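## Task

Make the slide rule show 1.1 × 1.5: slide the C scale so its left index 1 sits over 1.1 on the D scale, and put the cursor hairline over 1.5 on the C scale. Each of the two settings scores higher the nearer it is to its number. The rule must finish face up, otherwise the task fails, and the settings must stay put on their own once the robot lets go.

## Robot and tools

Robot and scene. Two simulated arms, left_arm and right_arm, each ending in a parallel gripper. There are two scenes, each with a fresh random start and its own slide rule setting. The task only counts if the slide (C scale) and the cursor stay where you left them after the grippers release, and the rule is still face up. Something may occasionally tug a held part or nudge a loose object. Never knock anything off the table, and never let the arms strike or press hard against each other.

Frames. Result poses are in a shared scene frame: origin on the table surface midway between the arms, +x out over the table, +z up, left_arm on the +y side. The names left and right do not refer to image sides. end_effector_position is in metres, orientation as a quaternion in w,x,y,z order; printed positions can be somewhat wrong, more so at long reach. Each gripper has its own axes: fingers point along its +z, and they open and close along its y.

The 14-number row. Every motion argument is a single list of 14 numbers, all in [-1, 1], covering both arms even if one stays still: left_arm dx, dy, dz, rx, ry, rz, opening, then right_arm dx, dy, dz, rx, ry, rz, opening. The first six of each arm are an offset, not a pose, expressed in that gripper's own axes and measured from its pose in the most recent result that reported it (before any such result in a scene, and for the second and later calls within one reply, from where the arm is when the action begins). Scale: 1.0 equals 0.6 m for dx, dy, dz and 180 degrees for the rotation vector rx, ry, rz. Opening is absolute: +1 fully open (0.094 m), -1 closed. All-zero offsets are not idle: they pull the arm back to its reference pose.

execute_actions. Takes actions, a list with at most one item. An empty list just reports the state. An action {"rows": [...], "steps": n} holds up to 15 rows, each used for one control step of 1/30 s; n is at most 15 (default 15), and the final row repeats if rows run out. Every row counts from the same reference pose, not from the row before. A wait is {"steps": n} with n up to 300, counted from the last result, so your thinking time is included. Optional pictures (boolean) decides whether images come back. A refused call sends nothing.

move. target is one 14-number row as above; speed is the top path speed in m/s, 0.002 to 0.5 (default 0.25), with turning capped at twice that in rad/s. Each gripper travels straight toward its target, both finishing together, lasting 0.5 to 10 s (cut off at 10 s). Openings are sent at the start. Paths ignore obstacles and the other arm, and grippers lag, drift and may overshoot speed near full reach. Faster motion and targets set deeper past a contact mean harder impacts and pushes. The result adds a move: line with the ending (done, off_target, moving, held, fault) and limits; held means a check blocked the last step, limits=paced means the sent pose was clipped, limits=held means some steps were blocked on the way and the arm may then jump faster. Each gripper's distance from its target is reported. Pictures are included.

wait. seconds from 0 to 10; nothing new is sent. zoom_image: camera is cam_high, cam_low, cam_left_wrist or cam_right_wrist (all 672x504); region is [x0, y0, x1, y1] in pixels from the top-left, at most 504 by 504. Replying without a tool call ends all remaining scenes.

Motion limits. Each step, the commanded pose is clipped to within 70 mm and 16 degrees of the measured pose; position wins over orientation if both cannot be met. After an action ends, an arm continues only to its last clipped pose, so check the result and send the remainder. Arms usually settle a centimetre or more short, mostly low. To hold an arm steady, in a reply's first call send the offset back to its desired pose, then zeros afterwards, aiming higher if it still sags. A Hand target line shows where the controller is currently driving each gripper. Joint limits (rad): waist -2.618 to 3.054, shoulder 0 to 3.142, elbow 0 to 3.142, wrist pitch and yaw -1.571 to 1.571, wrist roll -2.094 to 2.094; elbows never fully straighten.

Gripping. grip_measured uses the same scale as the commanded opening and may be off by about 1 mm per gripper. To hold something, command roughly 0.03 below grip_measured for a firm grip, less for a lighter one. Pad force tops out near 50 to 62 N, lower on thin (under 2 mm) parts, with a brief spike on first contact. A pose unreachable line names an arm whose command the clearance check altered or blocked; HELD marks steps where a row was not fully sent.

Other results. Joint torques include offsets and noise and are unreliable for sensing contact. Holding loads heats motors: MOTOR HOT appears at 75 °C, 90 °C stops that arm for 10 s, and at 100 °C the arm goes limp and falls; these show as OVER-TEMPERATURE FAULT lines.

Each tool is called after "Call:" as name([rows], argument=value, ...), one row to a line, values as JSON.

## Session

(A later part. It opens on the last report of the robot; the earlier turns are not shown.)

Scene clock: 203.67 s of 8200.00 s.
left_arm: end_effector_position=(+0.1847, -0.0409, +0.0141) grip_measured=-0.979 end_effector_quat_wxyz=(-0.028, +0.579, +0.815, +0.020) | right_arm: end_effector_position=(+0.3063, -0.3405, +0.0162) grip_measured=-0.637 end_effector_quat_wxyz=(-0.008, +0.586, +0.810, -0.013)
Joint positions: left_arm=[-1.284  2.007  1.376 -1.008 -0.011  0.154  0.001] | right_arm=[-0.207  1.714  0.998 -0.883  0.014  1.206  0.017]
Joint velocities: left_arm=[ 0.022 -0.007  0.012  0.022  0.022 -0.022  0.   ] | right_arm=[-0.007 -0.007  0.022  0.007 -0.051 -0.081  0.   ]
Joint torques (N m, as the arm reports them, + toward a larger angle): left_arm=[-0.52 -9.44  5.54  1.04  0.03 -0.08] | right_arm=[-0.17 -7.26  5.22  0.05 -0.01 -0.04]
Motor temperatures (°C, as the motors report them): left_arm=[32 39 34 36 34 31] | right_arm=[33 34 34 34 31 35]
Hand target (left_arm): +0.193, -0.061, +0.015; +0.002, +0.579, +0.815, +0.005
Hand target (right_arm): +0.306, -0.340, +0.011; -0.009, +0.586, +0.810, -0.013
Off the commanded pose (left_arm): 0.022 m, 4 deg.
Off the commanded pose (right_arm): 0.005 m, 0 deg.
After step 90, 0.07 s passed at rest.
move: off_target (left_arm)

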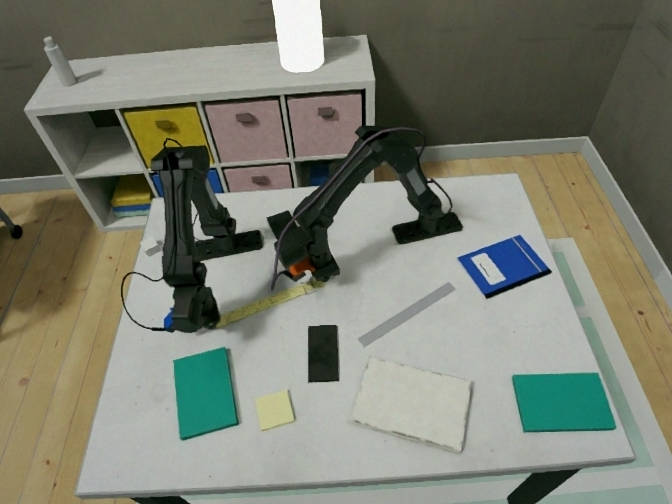

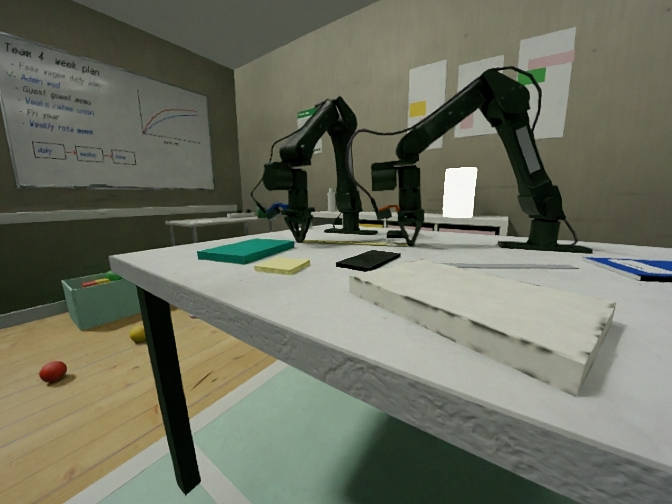

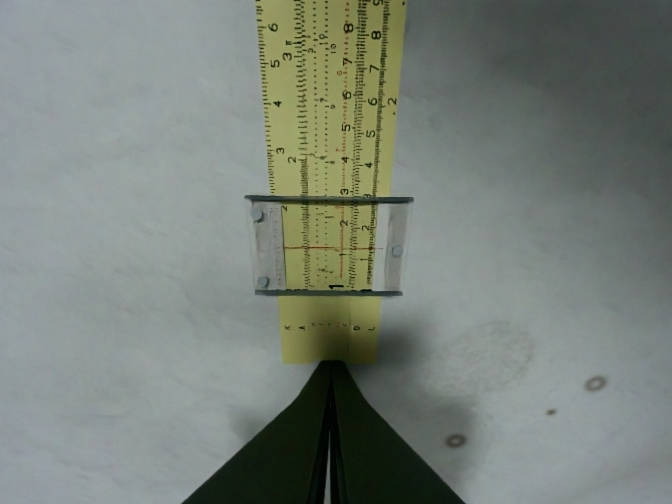

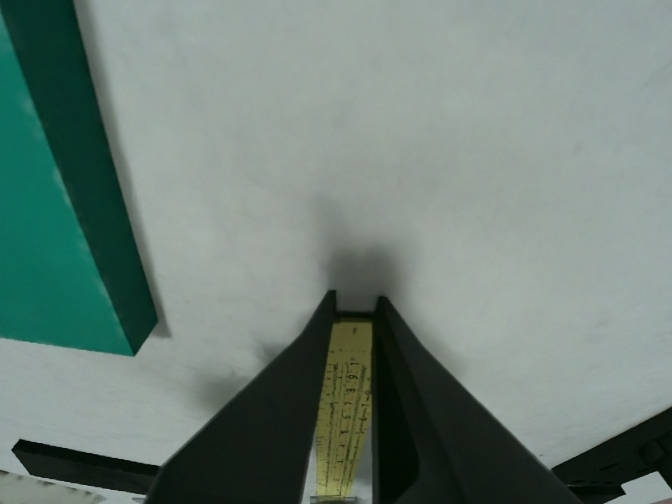

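Call:
move(target=[-0.055,0,0,0,-0.02,0.003,-1,0,0,0.008,0,0,0,-0.64], speed=0.012)

Call:
zoom_image(camera="cam_left_wrist", region=[240, 180, 430, 380])

Call:
zoom_image(camera="cam_right_wrist", region=[290, 270, 430, 400])

Scene clock: 209.43 s of 8200.00 s.
left_arm: end_effector_position=(+0.1860, -0.0434, +0.0146) grip_measured=-0.979 end_effector_quat_wxyz=(-0.043, +0.578, +0.814, +0.027) | right_arm: end_effector_position=(+0.3076, -0.3422, +0.0162) grip_measured=-0.637 end_effector_quat_wxyz=(-0.003, +0.586, +0.810, -0.016)
Joint positions: left_arm=[-1.284  2.047  1.435 -1.06  -0.011  0.154  0.001] | right_arm=[-0.207  1.714  0.998 -0.877  0.023  1.206  0.017]
Joint velocities: left_arm=[-0.012 -0.007 -0.027  0.007  0.066 -0.022  0.   ] | right_arm=[-0.007 -0.007 -0.007 -0.037 -0.007  0.007 -0.   ]
Joint torques (N m, as the arm reports them, + toward a larger angle): left_arm=[-0.61 -9.77  5.66  1.21  0.11  0.02] | right_arm=[-0.28 -7.26  5.38  0.01 -0.14  0.01]
Motor temperatures (°C, as the motors report them): left_arm=[32 39 34 36 34 31] | right_arm=[33 34 34 34 31 35]
Hand target (left_arm): +0.195, -0.071, +0.014; -0.002, +0.583, +0.813, +0.002
Hand target (right_arm): +0.306, -0.341, +0.011; -0.008, +0.587, +0.810, -0.013
Off the commanded pose (left_arm): 0.030 m, 6 deg.
Off the commanded pose (right_arm): 0.005 m, 1 deg.
move: off_target (left_arm)

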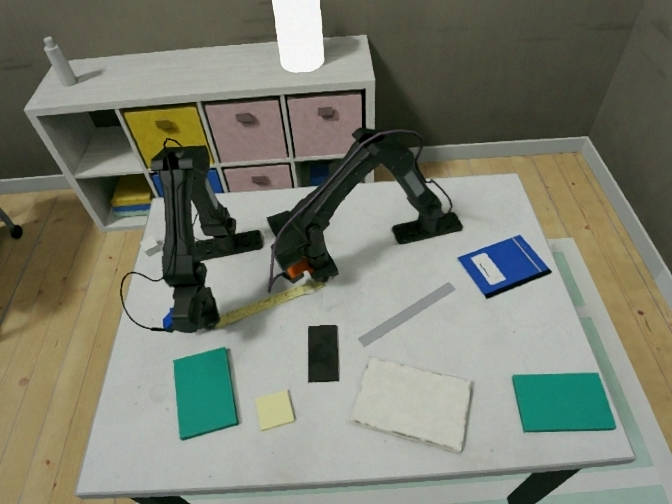

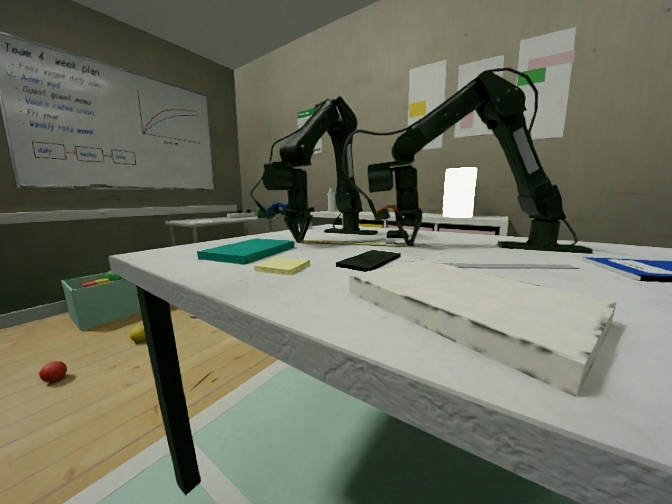

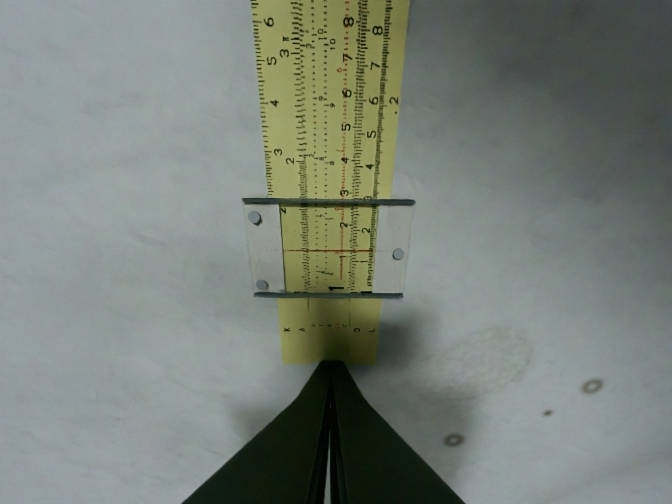

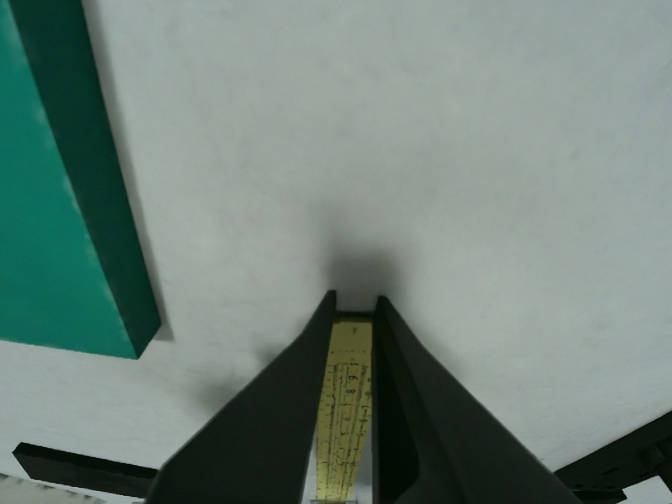

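Region (240, 180, 430, 380) of cam_left_wrist's 672x504 image, scaled by 2.520, with more detail than that image has; it fills the left 479 columns of this view, and the rest is white.

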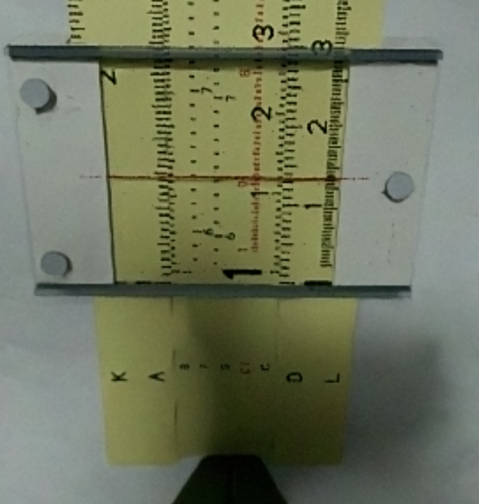

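Region (290, 270, 430, 400) of cam_right_wrist's 672x504 image, scaled by 3.600, with more detail than that image has; it fills the top 468 rows of this view, and the rest is white.

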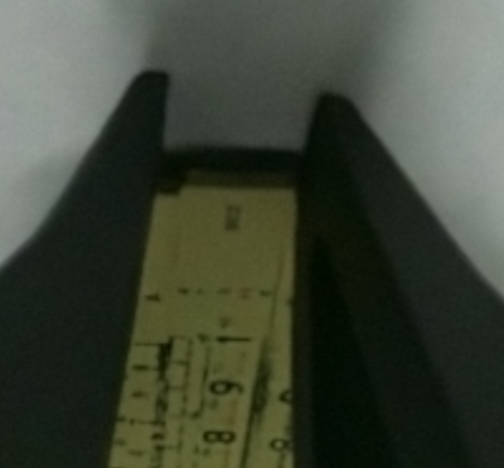

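Call:
move(target=[0.003,0,0,0,-0.035,0.006,-1,0,0,0.004,0,0,0,-0.64], speed=0.03)

Call:
move(target=[0,0,0,0,0,0,-1,0,0,0.008,0,0,0,-0.53], speed=0.03)

Call:
move(target=[-0.045,0,0,0,0,0,-1,0,0,0.008,0,0,0,-0.53], speed=0.012)

Call:
zoom_image(camera="cam_left_wrist", region=[240, 180, 430, 380])

Call:
zoom_image(camera="cam_right_wrist", region=[290, 270, 430, 400])

Scene clock: 217.03 s of 8200.00 s.
left_arm: end_effector_position=(+0.1852, -0.0418, +0.0134) grip_measured=-0.979 end_effector_quat_wxyz=(-0.001, +0.587, +0.810, +0.007) | right_arm: end_effector_position=(+0.3076, -0.3423, +0.0162) grip_measured=-0.637 end_effector_quat_wxyz=(-0.003, +0.586, +0.810, -0.016)
Joint positions: left_arm=[-1.284  1.96   1.307 -0.927 -0.011  0.173  0.001] | right_arm=[-0.207  1.714  0.998 -0.877  0.023  1.206  0.017]
Joint velocities: left_arm=[-0.007  0.002  0.002  0.11   0.022 -0.007  0.001] | right_arm=[-0.007 -0.002  0.007 -0.022  0.007 -0.022  0.   ]
Joint torques (N m, as the arm reports them, + toward a larger angle): left_arm=[  0.91 -11.53   2.32   0.72   0.2    0.05] | right_arm=[ 0.03 -7.58  5.88 -0.02  0.04 -0.01]
Motor temperatures (°C, as the motors report them): left_arm=[32 39 34 36 34 31] | right_arm=[33 34 34 34 31 35]
Hand target (left_arm): +0.185, -0.042, +0.014; +0.002, +0.586, +0.810, -0.004
Hand target (right_arm): +0.308, -0.342, +0.014; -0.003, +0.586, +0.810, -0.015
Off the commanded pose (left_arm): 0.001 m, 1 deg.
Off the commanded pose (right_arm): 0.002 m, 0 deg.
After step 90, 2.50 s passed at rest.
move: done

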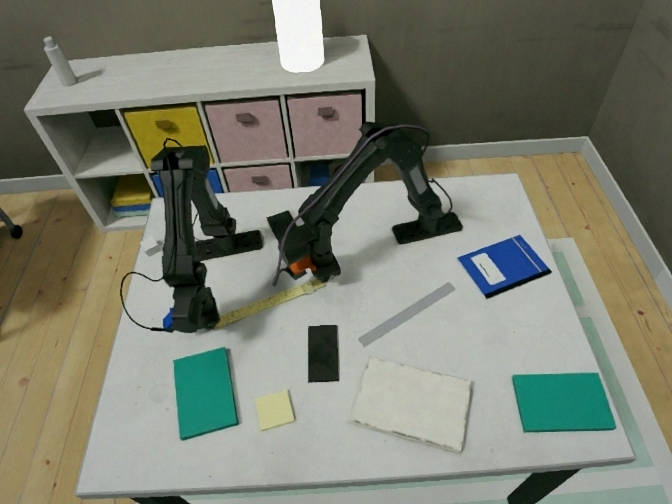

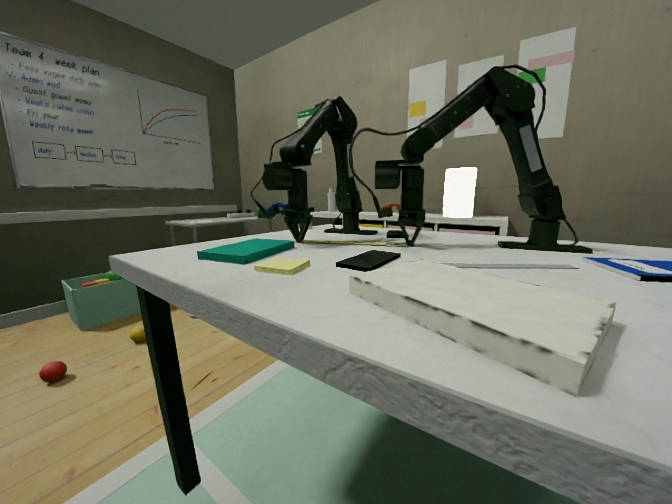

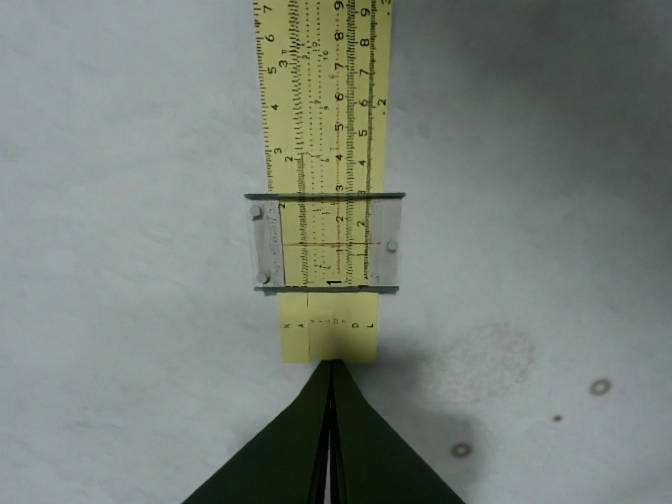

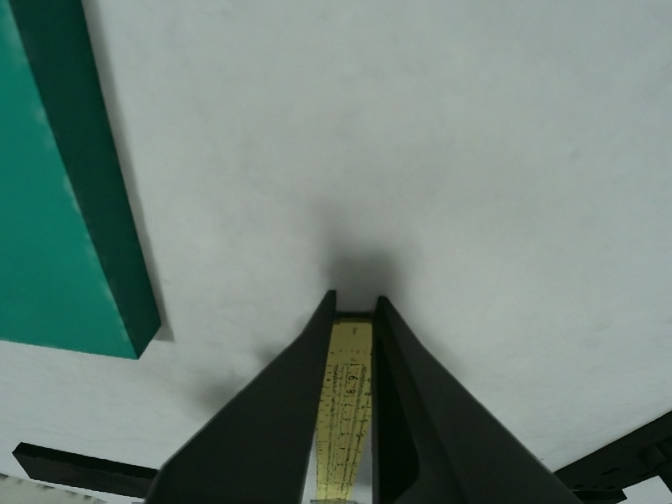

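Scene clock: 217.73 s of 8200.00 s.
left_arm: end_effector_position=(+0.1853, -0.0418, +0.0134) grip_measured=-0.979 end_effector_quat_wxyz=(-0.001, +0.587, +0.810, +0.007) | right_arm: end_effector_position=(+0.3076, -0.3423, +0.0162) grip_measured=-0.533 end_effector_quat_wxyz=(-0.003, +0.586, +0.810, -0.016)
Joint positions: left_arm=[-1.284  1.96   1.307 -0.927 -0.012  0.173  0.001] | right_arm=[-0.207  1.714  0.998 -0.877  0.023  1.206  0.022]
Joint velocities: left_arm=[-0.017 -0.007 -0.002  0.081 -0.007  0.022 -0.   ] | right_arm=[-0.002  0.002 -0.022  0.007  0.007  0.007 -0.   ]
Joint torques (N m, as the arm reports them, + toward a larger angle): left_arm=[  0.02 -10.29   3.61   0.55   0.01  -0.01] | right_arm=[ 0.17 -7.51  5.39  0.08  0.05  0.  ]
Motor temperatures (°C, as the motors report them): left_arm=[32 39 34 36 34 31] | right_arm=[33 34 34 34 31 35]
Hand target (left_arm): +0.185, -0.042, +0.013; -0.001, +0.587, +0.810, +0.007
Hand target (right_arm): +0.307, -0.342, +0.011; -0.003, +0.586, +0.810, -0.016
Off the commanded pose (left_arm): 0.000 m, 0 deg.
Off the commanded pose (right_arm): 0.005 m, 0 deg.
move: done

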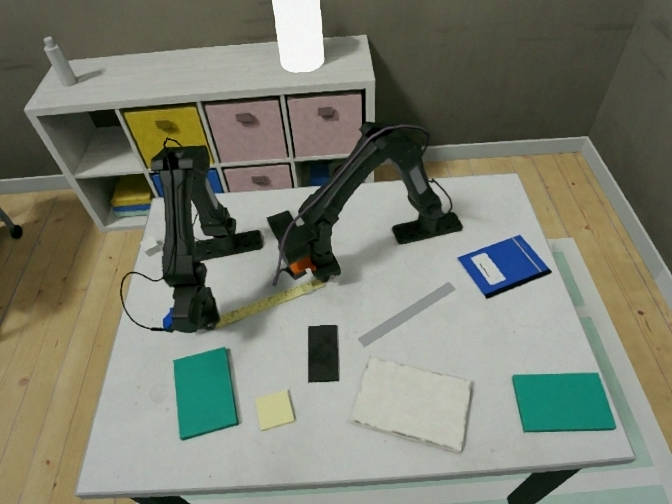

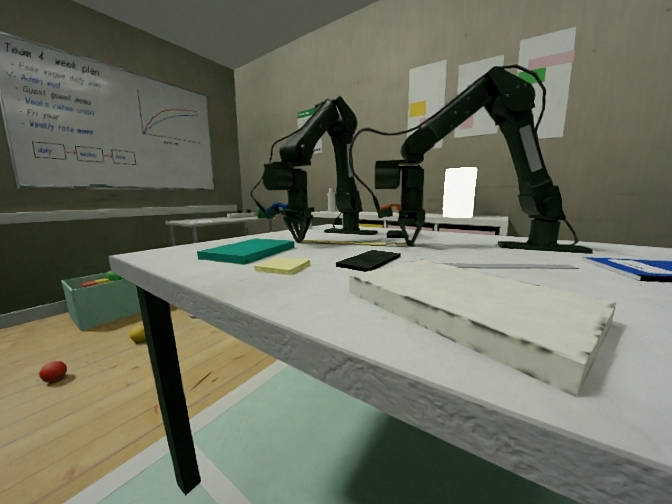

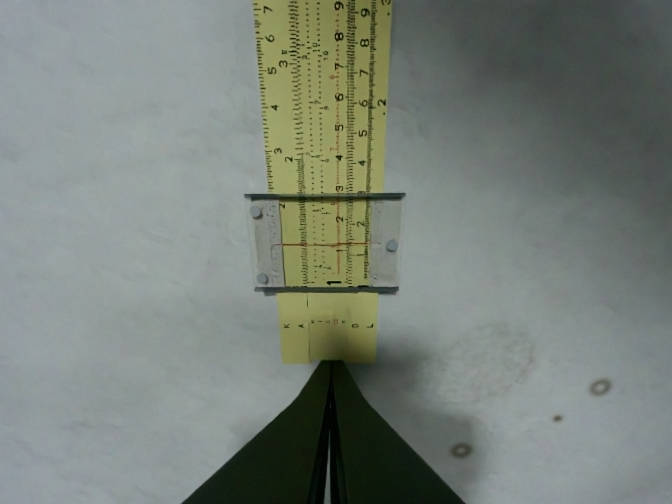

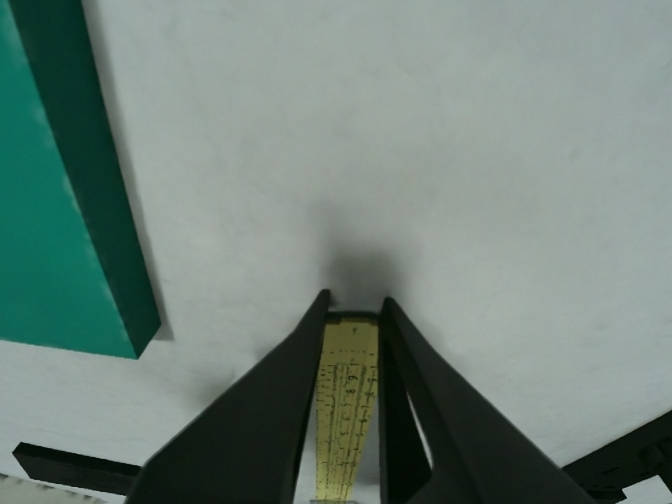

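Scene clock: 220.20 s of 8200.00 s.
left_arm: end_effector_position=(+0.1861, -0.0432, +0.0144) grip_measured=-0.979 end_effector_quat_wxyz=(-0.037, +0.584, +0.810, +0.025) | right_arm: end_effector_position=(+0.3076, -0.3423, +0.0162) grip_measured=-0.533 end_effector_quat_wxyz=(-0.003, +0.586, +0.810, -0.016)
Joint positions: left_arm=[-1.284  2.034  1.417 -1.041 -0.012  0.168  0.001] | right_arm=[-0.207  1.714  0.998 -0.877  0.023  1.206  0.022]
Joint velocities: left_arm=[ 0.002 -0.012 -0.022 -0.066 -0.007 -0.007 -0.   ] | right_arm=[-0.017 -0.002 -0.007  0.051 -0.007 -0.051 -0.001]
Joint torques (N m, as the arm reports them, + toward a larger angle): left_arm=[-1.03 -9.82  5.67  1.09  0.   -0.12] | right_arm=[ 0.1  -7.23  5.52  0.02  0.02 -0.02]
Motor temperatures (°C, as the motors report them): left_arm=[32 39 34 36 34 31] | right_arm=[33 34 34 34 31 35]
Hand target (left_arm): +0.194, -0.066, +0.015; -0.001, +0.587, +0.810, +0.007
Hand target (right_arm): +0.307, -0.342, +0.011; -0.003, +0.586, +0.810, -0.016
Off the commanded pose (left_arm): 0.025 m, 5 deg.
Off the commanded pose (right_arm): 0.005 m, 0 deg.
move: off_target (left_arm)

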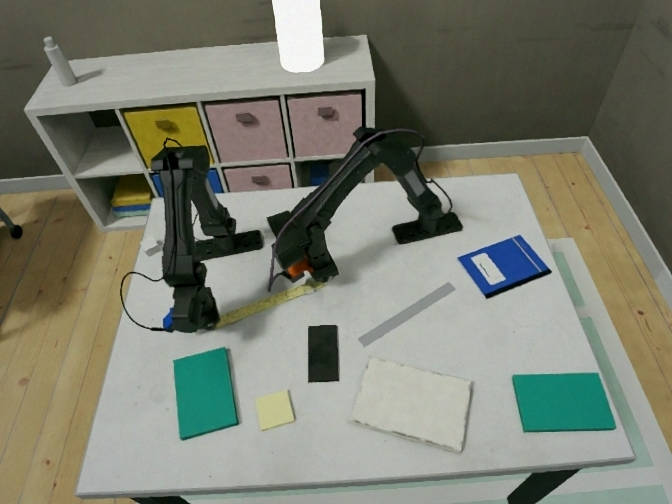

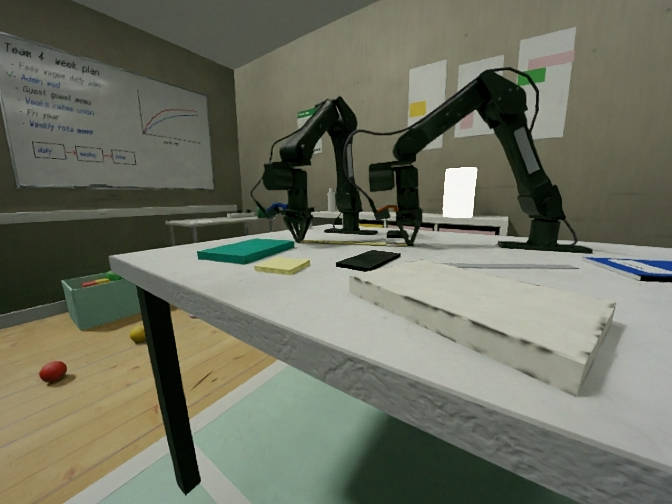

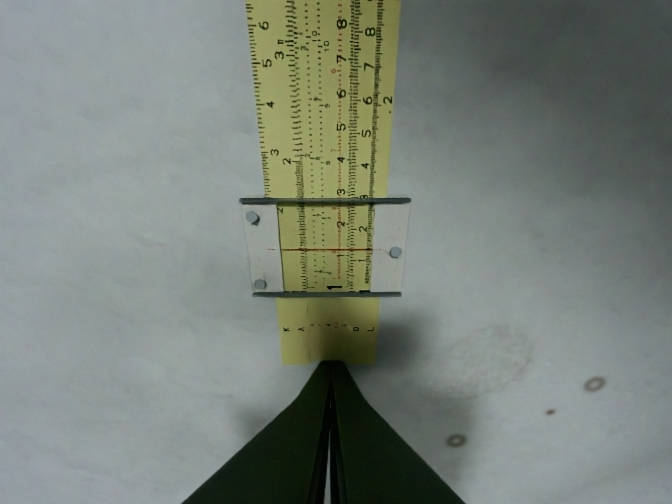

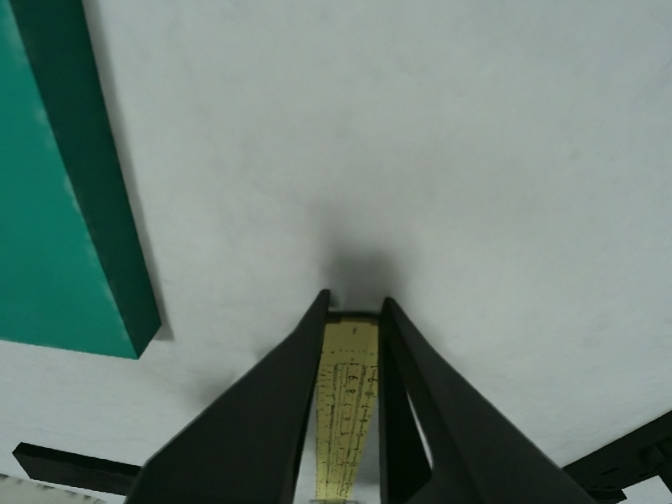

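Region (240, 180, 430, 380) of cam_left_wrist's 672x504 image, scaled by 2.520, with more detail than that image has; it fills the left 479 columns of this view, and the rest is white.

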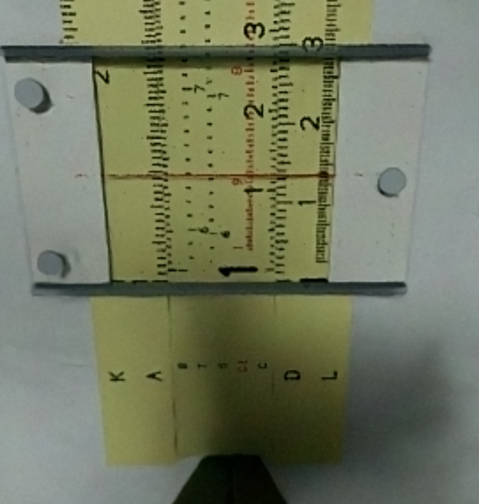

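Region (290, 270, 430, 400) of cam_right_wrist's 672x504 image, scaled by 3.600, with more detail than that image has; it fills the top 468 rows of this view, and the rest is white.

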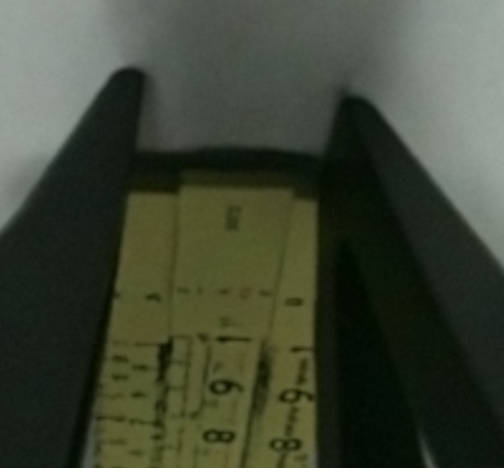

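Call:
move(target=[0.025,0,-0.02,0,-0.03,0.005,-1,0,0,0.008,0,0,0,-0.53], speed=0.03)

Call:
move(target=[0,-0.04,0,0,0,0,-0.36,0,0,0.008,0,0,0,-0.53], speed=0.03)

Scene clock: 229.40 s of 8200.00 s.
left_arm: end_effector_position=(+0.1763, -0.0275, +0.0188) grip_measured=-0.979 end_effector_quat_wxyz=(-0.015, +0.594, +0.805, +0.010) | right_arm: end_effector_position=(+0.3076, -0.3423, +0.0162) grip_measured=-0.533 end_effector_quat_wxyz=(-0.003, +0.586, +0.810, -0.016)
Joint positions: left_arm=[-1.284  1.917  1.269 -0.959 -0.004  0.19   0.001] | right_arm=[-0.207  1.714  0.998 -0.877  0.023  1.206  0.022]
Joint velocities: left_arm=[-0.017 -0.012 -0.012  0.081 -0.066  0.007 -0.   ] | right_arm=[-0.007  0.002 -0.002 -0.022 -0.037 -0.037 -0.001]
Joint torques (N m, as the arm reports them, + toward a larger angle): left_arm=[  1.45 -12.65   3.12   0.59   0.08   0.1 ] | right_arm=[-0.08 -7.29  5.5   0.05 -0.02  0.01]
Motor temperatures (°C, as the motors report them): left_arm=[32 39 34 36 34 31] | right_arm=[33 34 34 34 31 35]
Hand target (left_arm): +0.181, -0.030, +0.027; +0.001, +0.591, +0.807, -0.002
Hand target (right_arm): +0.307, -0.342, +0.011; -0.003, +0.586, +0.810, -0.016
Off the commanded pose (left_arm): 0.011 m, 2 deg.
Off the commanded pose (right_arm): 0.005 m, 0 deg.
After step 90, 4.37 s passed at rest.
move: off_target (left_arm)

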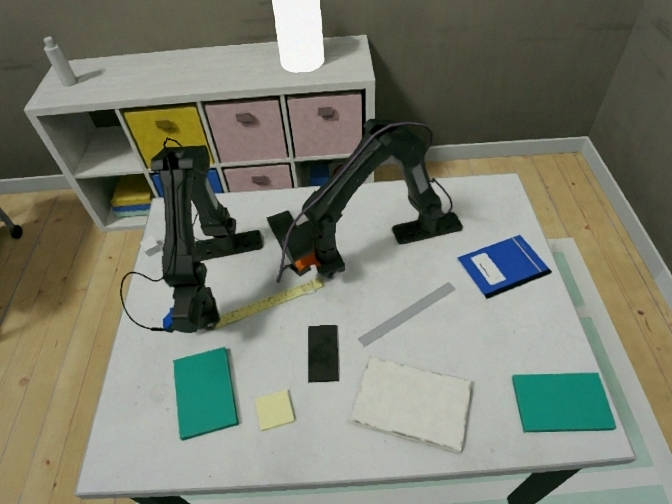

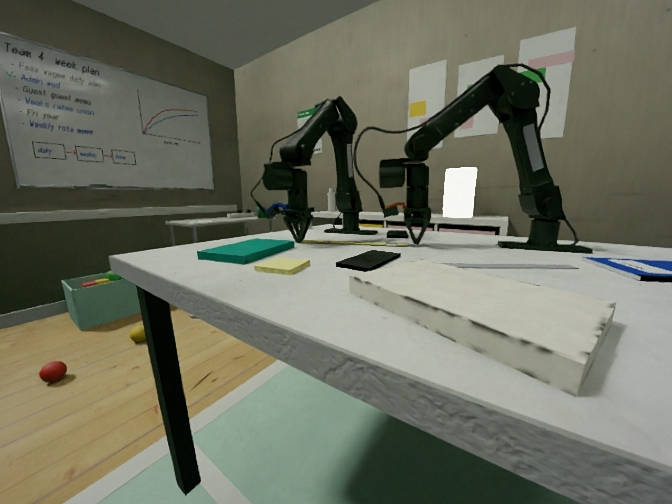

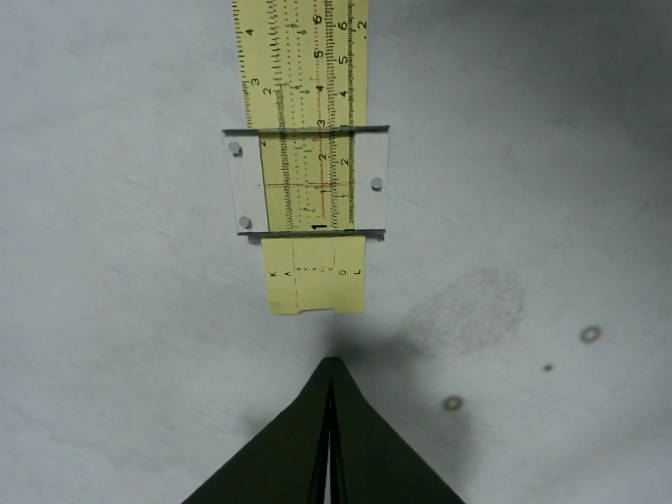

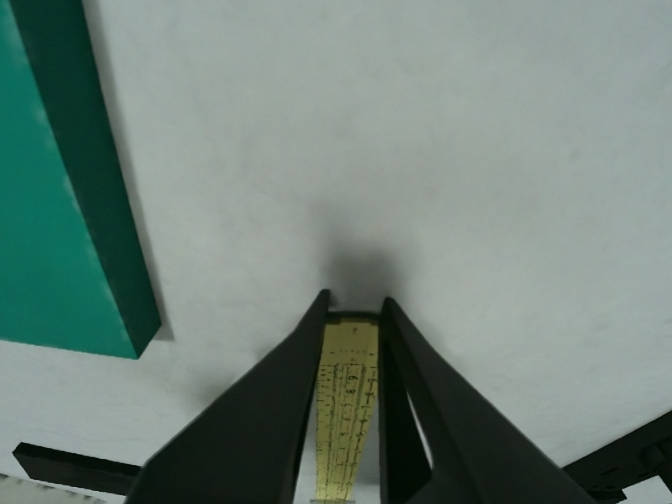

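Scene clock: 230.47 s of 8200.00 s.
left_arm: end_effector_position=(+0.1567, -0.0334, +0.0164) grip_measured=-0.362 end_effector_quat_wxyz=(-0.019, +0.594, +0.804, +0.013) | right_arm: end_effector_position=(+0.3076, -0.3423, +0.0162) grip_measured=-0.533 end_effector_quat_wxyz=(-0.003, +0.586, +0.810, -0.016)
Joint positions: left_arm=[-1.345  1.917  1.259 -0.958 -0.004  0.129  0.03 ] | right_arm=[-0.207  1.714  0.998 -0.877  0.023  1.206  0.022]
Joint velocities: left_arm=[ 0.012 -0.002 -0.002  0.037 -0.051 -0.022  0.   ] | right_arm=[-0.007 -0.012 -0.002  0.007 -0.051  0.066  0.   ]
Joint torques (N m, as the arm reports them, + toward a larger angle): left_arm=[ -0.89 -10.96   3.14   0.49   0.03  -0.11] | right_arm=[ 0.1  -7.25  5.55  0.05  0.02 -0.02]
Motor temperatures (°C, as the motors report them): left_arm=[32 39 34 36 34 31] | right_arm=[33 34 34 34 31 35]
Hand target (left_arm): +0.154, -0.035, +0.019; -0.015, +0.594, +0.805, +0.009
Hand target (right_arm): +0.307, -0.342, +0.011; -0.003, +0.586, +0.810, -0.016
Off the commanded pose (left_arm): 0.004 m, 1 deg.
Off the commanded pose (right_arm): 0.005 m, 0 deg.
move: done

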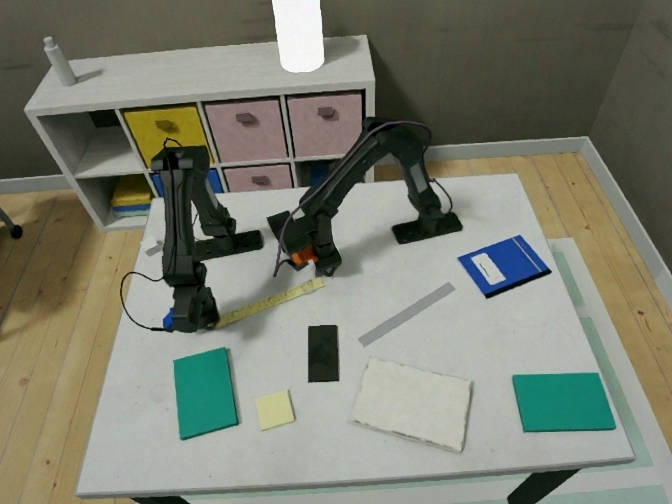

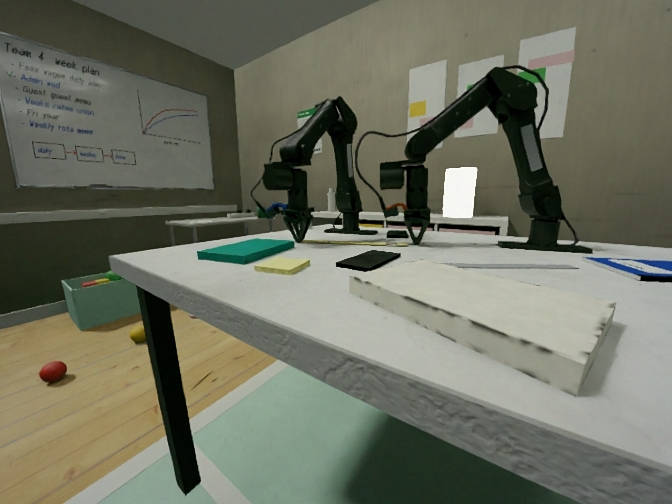

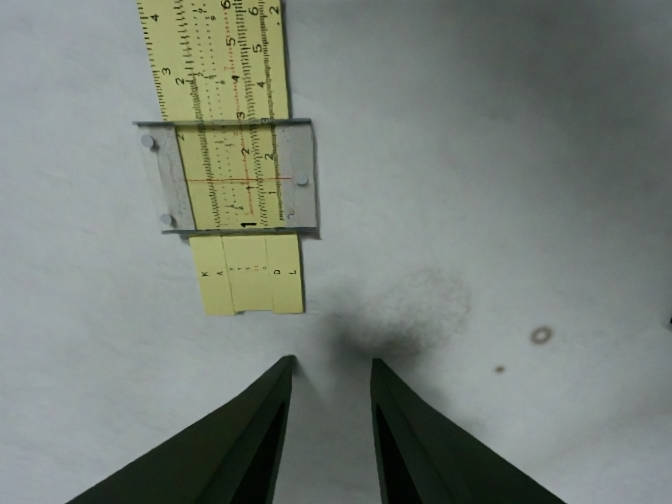

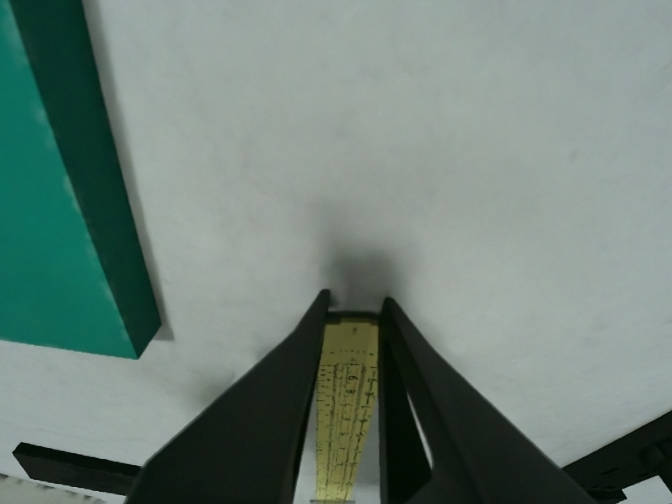

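Call:
move(target=[0,0.025,0,0,0,0,-0.36,0,0,0.008,0,0,0,-0.53], speed=0.03)

Scene clock: 235.87 s of 8200.00 s.
left_arm: end_effector_position=(+0.1669, -0.0284, +0.0164) grip_measured=-0.362 end_effector_quat_wxyz=(-0.019, +0.594, +0.804, +0.012) | right_arm: end_effector_position=(+0.3076, -0.3423, +0.0162) grip_measured=-0.533 end_effector_quat_wxyz=(-0.003, +0.586, +0.810, -0.016)
Joint positions: left_arm=[-1.311  1.917  1.259 -0.958 -0.004  0.164  0.03 ] | right_arm=[-0.207  1.714  0.998 -0.877  0.023  1.206  0.022]
Joint velocities: left_arm=[-0.007  0.007 -0.002 -0.022 -0.007 -0.007 -0.   ] | right_arm=[-0.012 -0.012 -0.017 -0.066  0.007  0.022 -0.001]
Joint torques (N m, as the arm reports them, + toward a larger angle): left_arm=[ 0.81 -9.26  4.15  0.45 -0.04  0.01] | right_arm=[-0.07 -7.31  5.5   0.03  0.03  0.02]
Motor temperatures (°C, as the motors report them): left_arm=[32 39 34 36 34 31] | right_arm=[33 34 34 34 31 35]
Hand target (left_arm): +0.171, -0.029, +0.016; -0.019, +0.594, +0.804, +0.013
Hand target (right_arm): +0.307, -0.342, +0.011; -0.003, +0.586, +0.810, -0.016
Off the commanded pose (left_arm): 0.004 m, 0 deg.
Off the commanded pose (right_arm): 0.005 m, 0 deg.
After step 90, 1.63 s passed at rest.
move: done

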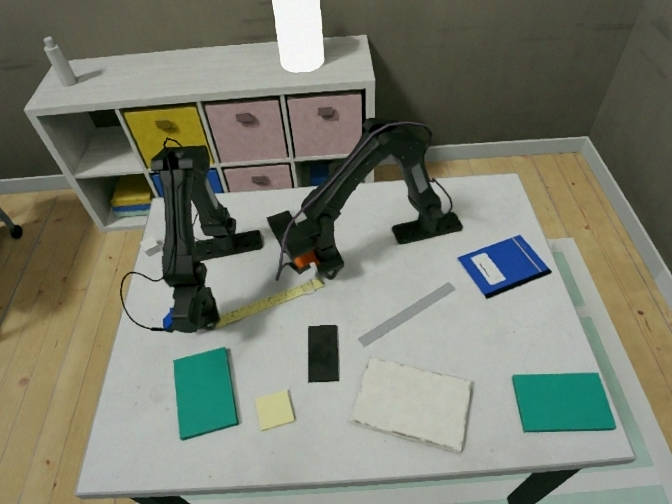

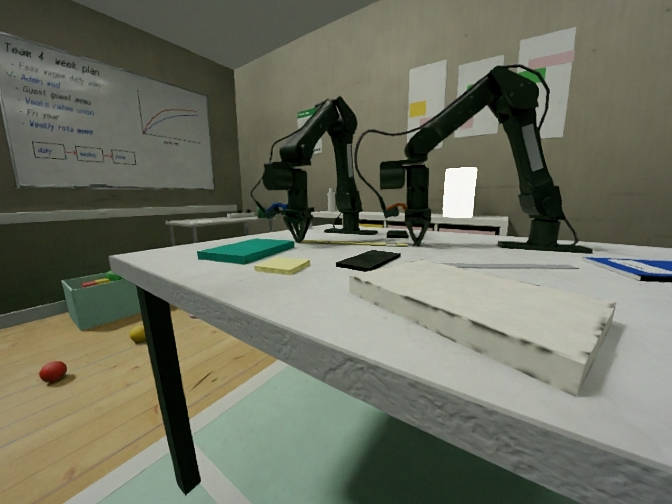

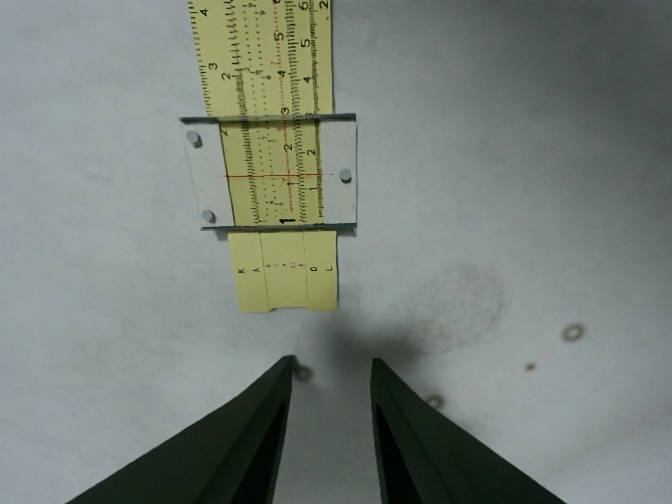

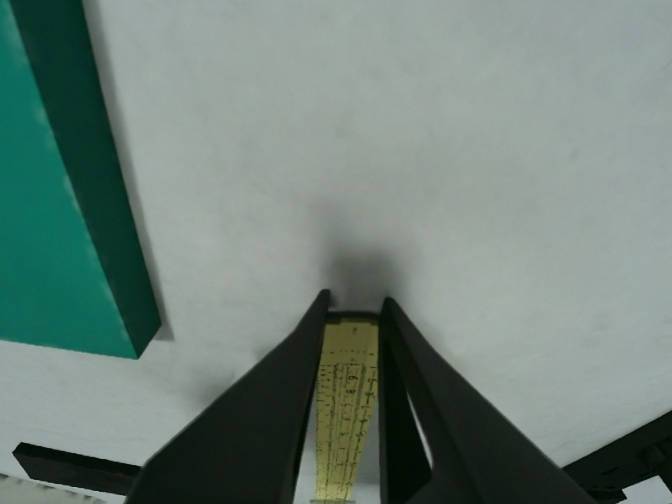

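Call:
move(target=[-0.025,0,0.01,0,0,0,-0.36,0,0,0.008,0,0,0,-0.53], speed=0.02)

Scene clock: 239.67 s of 8200.00 s.
left_arm: end_effector_position=(+0.1690, -0.0321, +0.0138) grip_measured=-0.362 end_effector_quat_wxyz=(-0.028, +0.593, +0.805, +0.018) | right_arm: end_effector_position=(+0.3076, -0.3423, +0.0162) grip_measured=-0.533 end_effector_quat_wxyz=(-0.003, +0.586, +0.810, -0.016)
Joint positions: left_arm=[-1.311  1.954  1.299 -0.982 -0.005  0.162  0.03 ] | right_arm=[-0.207  1.714  0.998 -0.877  0.023  1.206  0.022]
Joint velocities: left_arm=[ 0.007 -0.007 -0.002  0.022 -0.037 -0.022  0.   ] | right_arm=[ 0.002 -0.017  0.007  0.007 -0.022  0.022  0.   ]
Joint torques (N m, as the arm reports them, + toward a larger angle): left_arm=[-0.66 -8.23  4.7   0.72  0.02 -0.05] | right_arm=[-0.01 -7.13  5.48  0.01 -0.01  0.  ]
Motor temperatures (°C, as the motors report them): left_arm=[32 39 34 36 34 31] | right_arm=[33 34 34 34 31 35]
Hand target (left_arm): +0.171, -0.042, +0.010; -0.019, +0.594, +0.804, +0.012
Hand target (right_arm): +0.307, -0.342, +0.011; -0.003, +0.586, +0.810, -0.016
Off the commanded pose (left_arm): 0.011 m, 1 deg.
Off the commanded pose (right_arm): 0.005 m, 0 deg.
move: off_target (left_arm)

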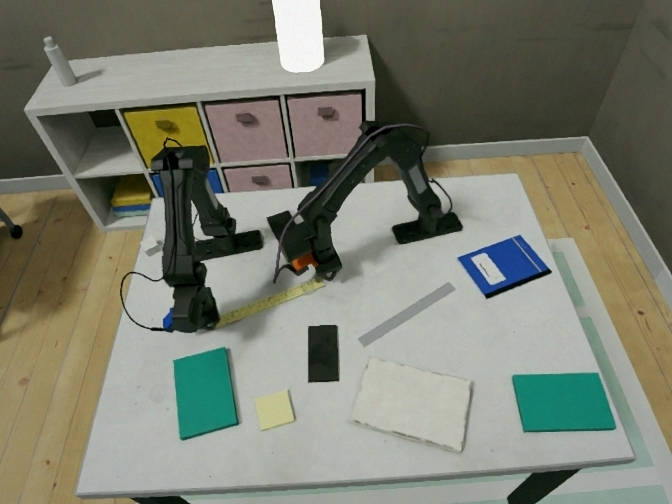

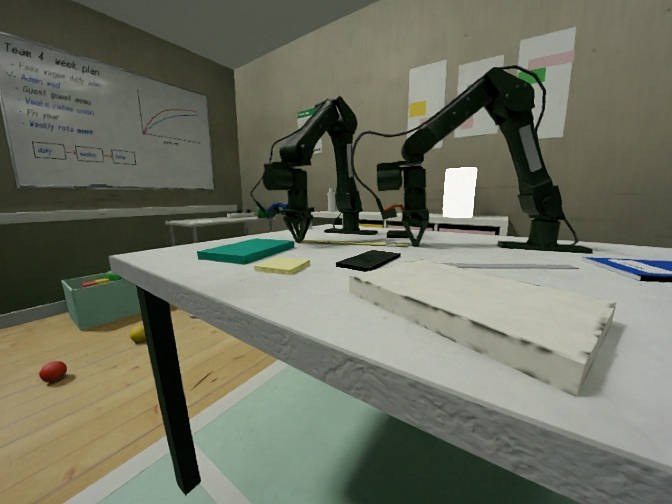

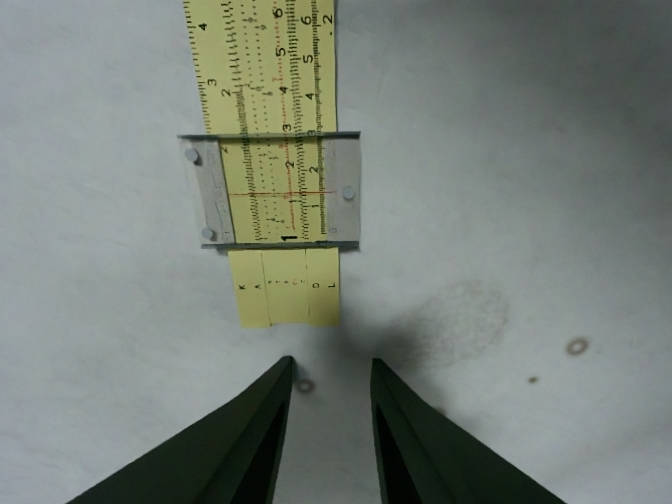

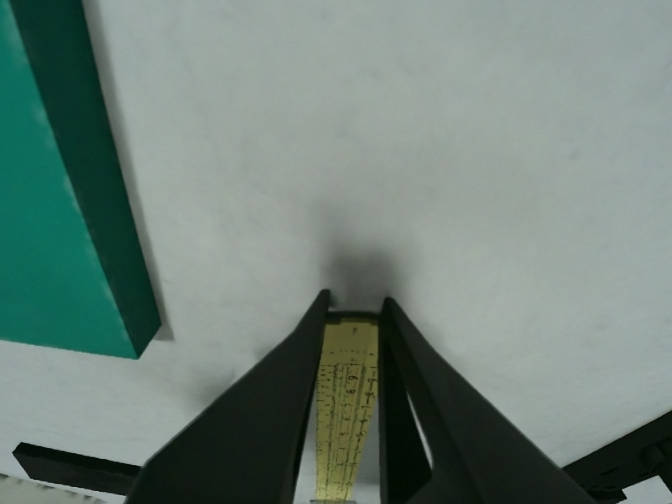

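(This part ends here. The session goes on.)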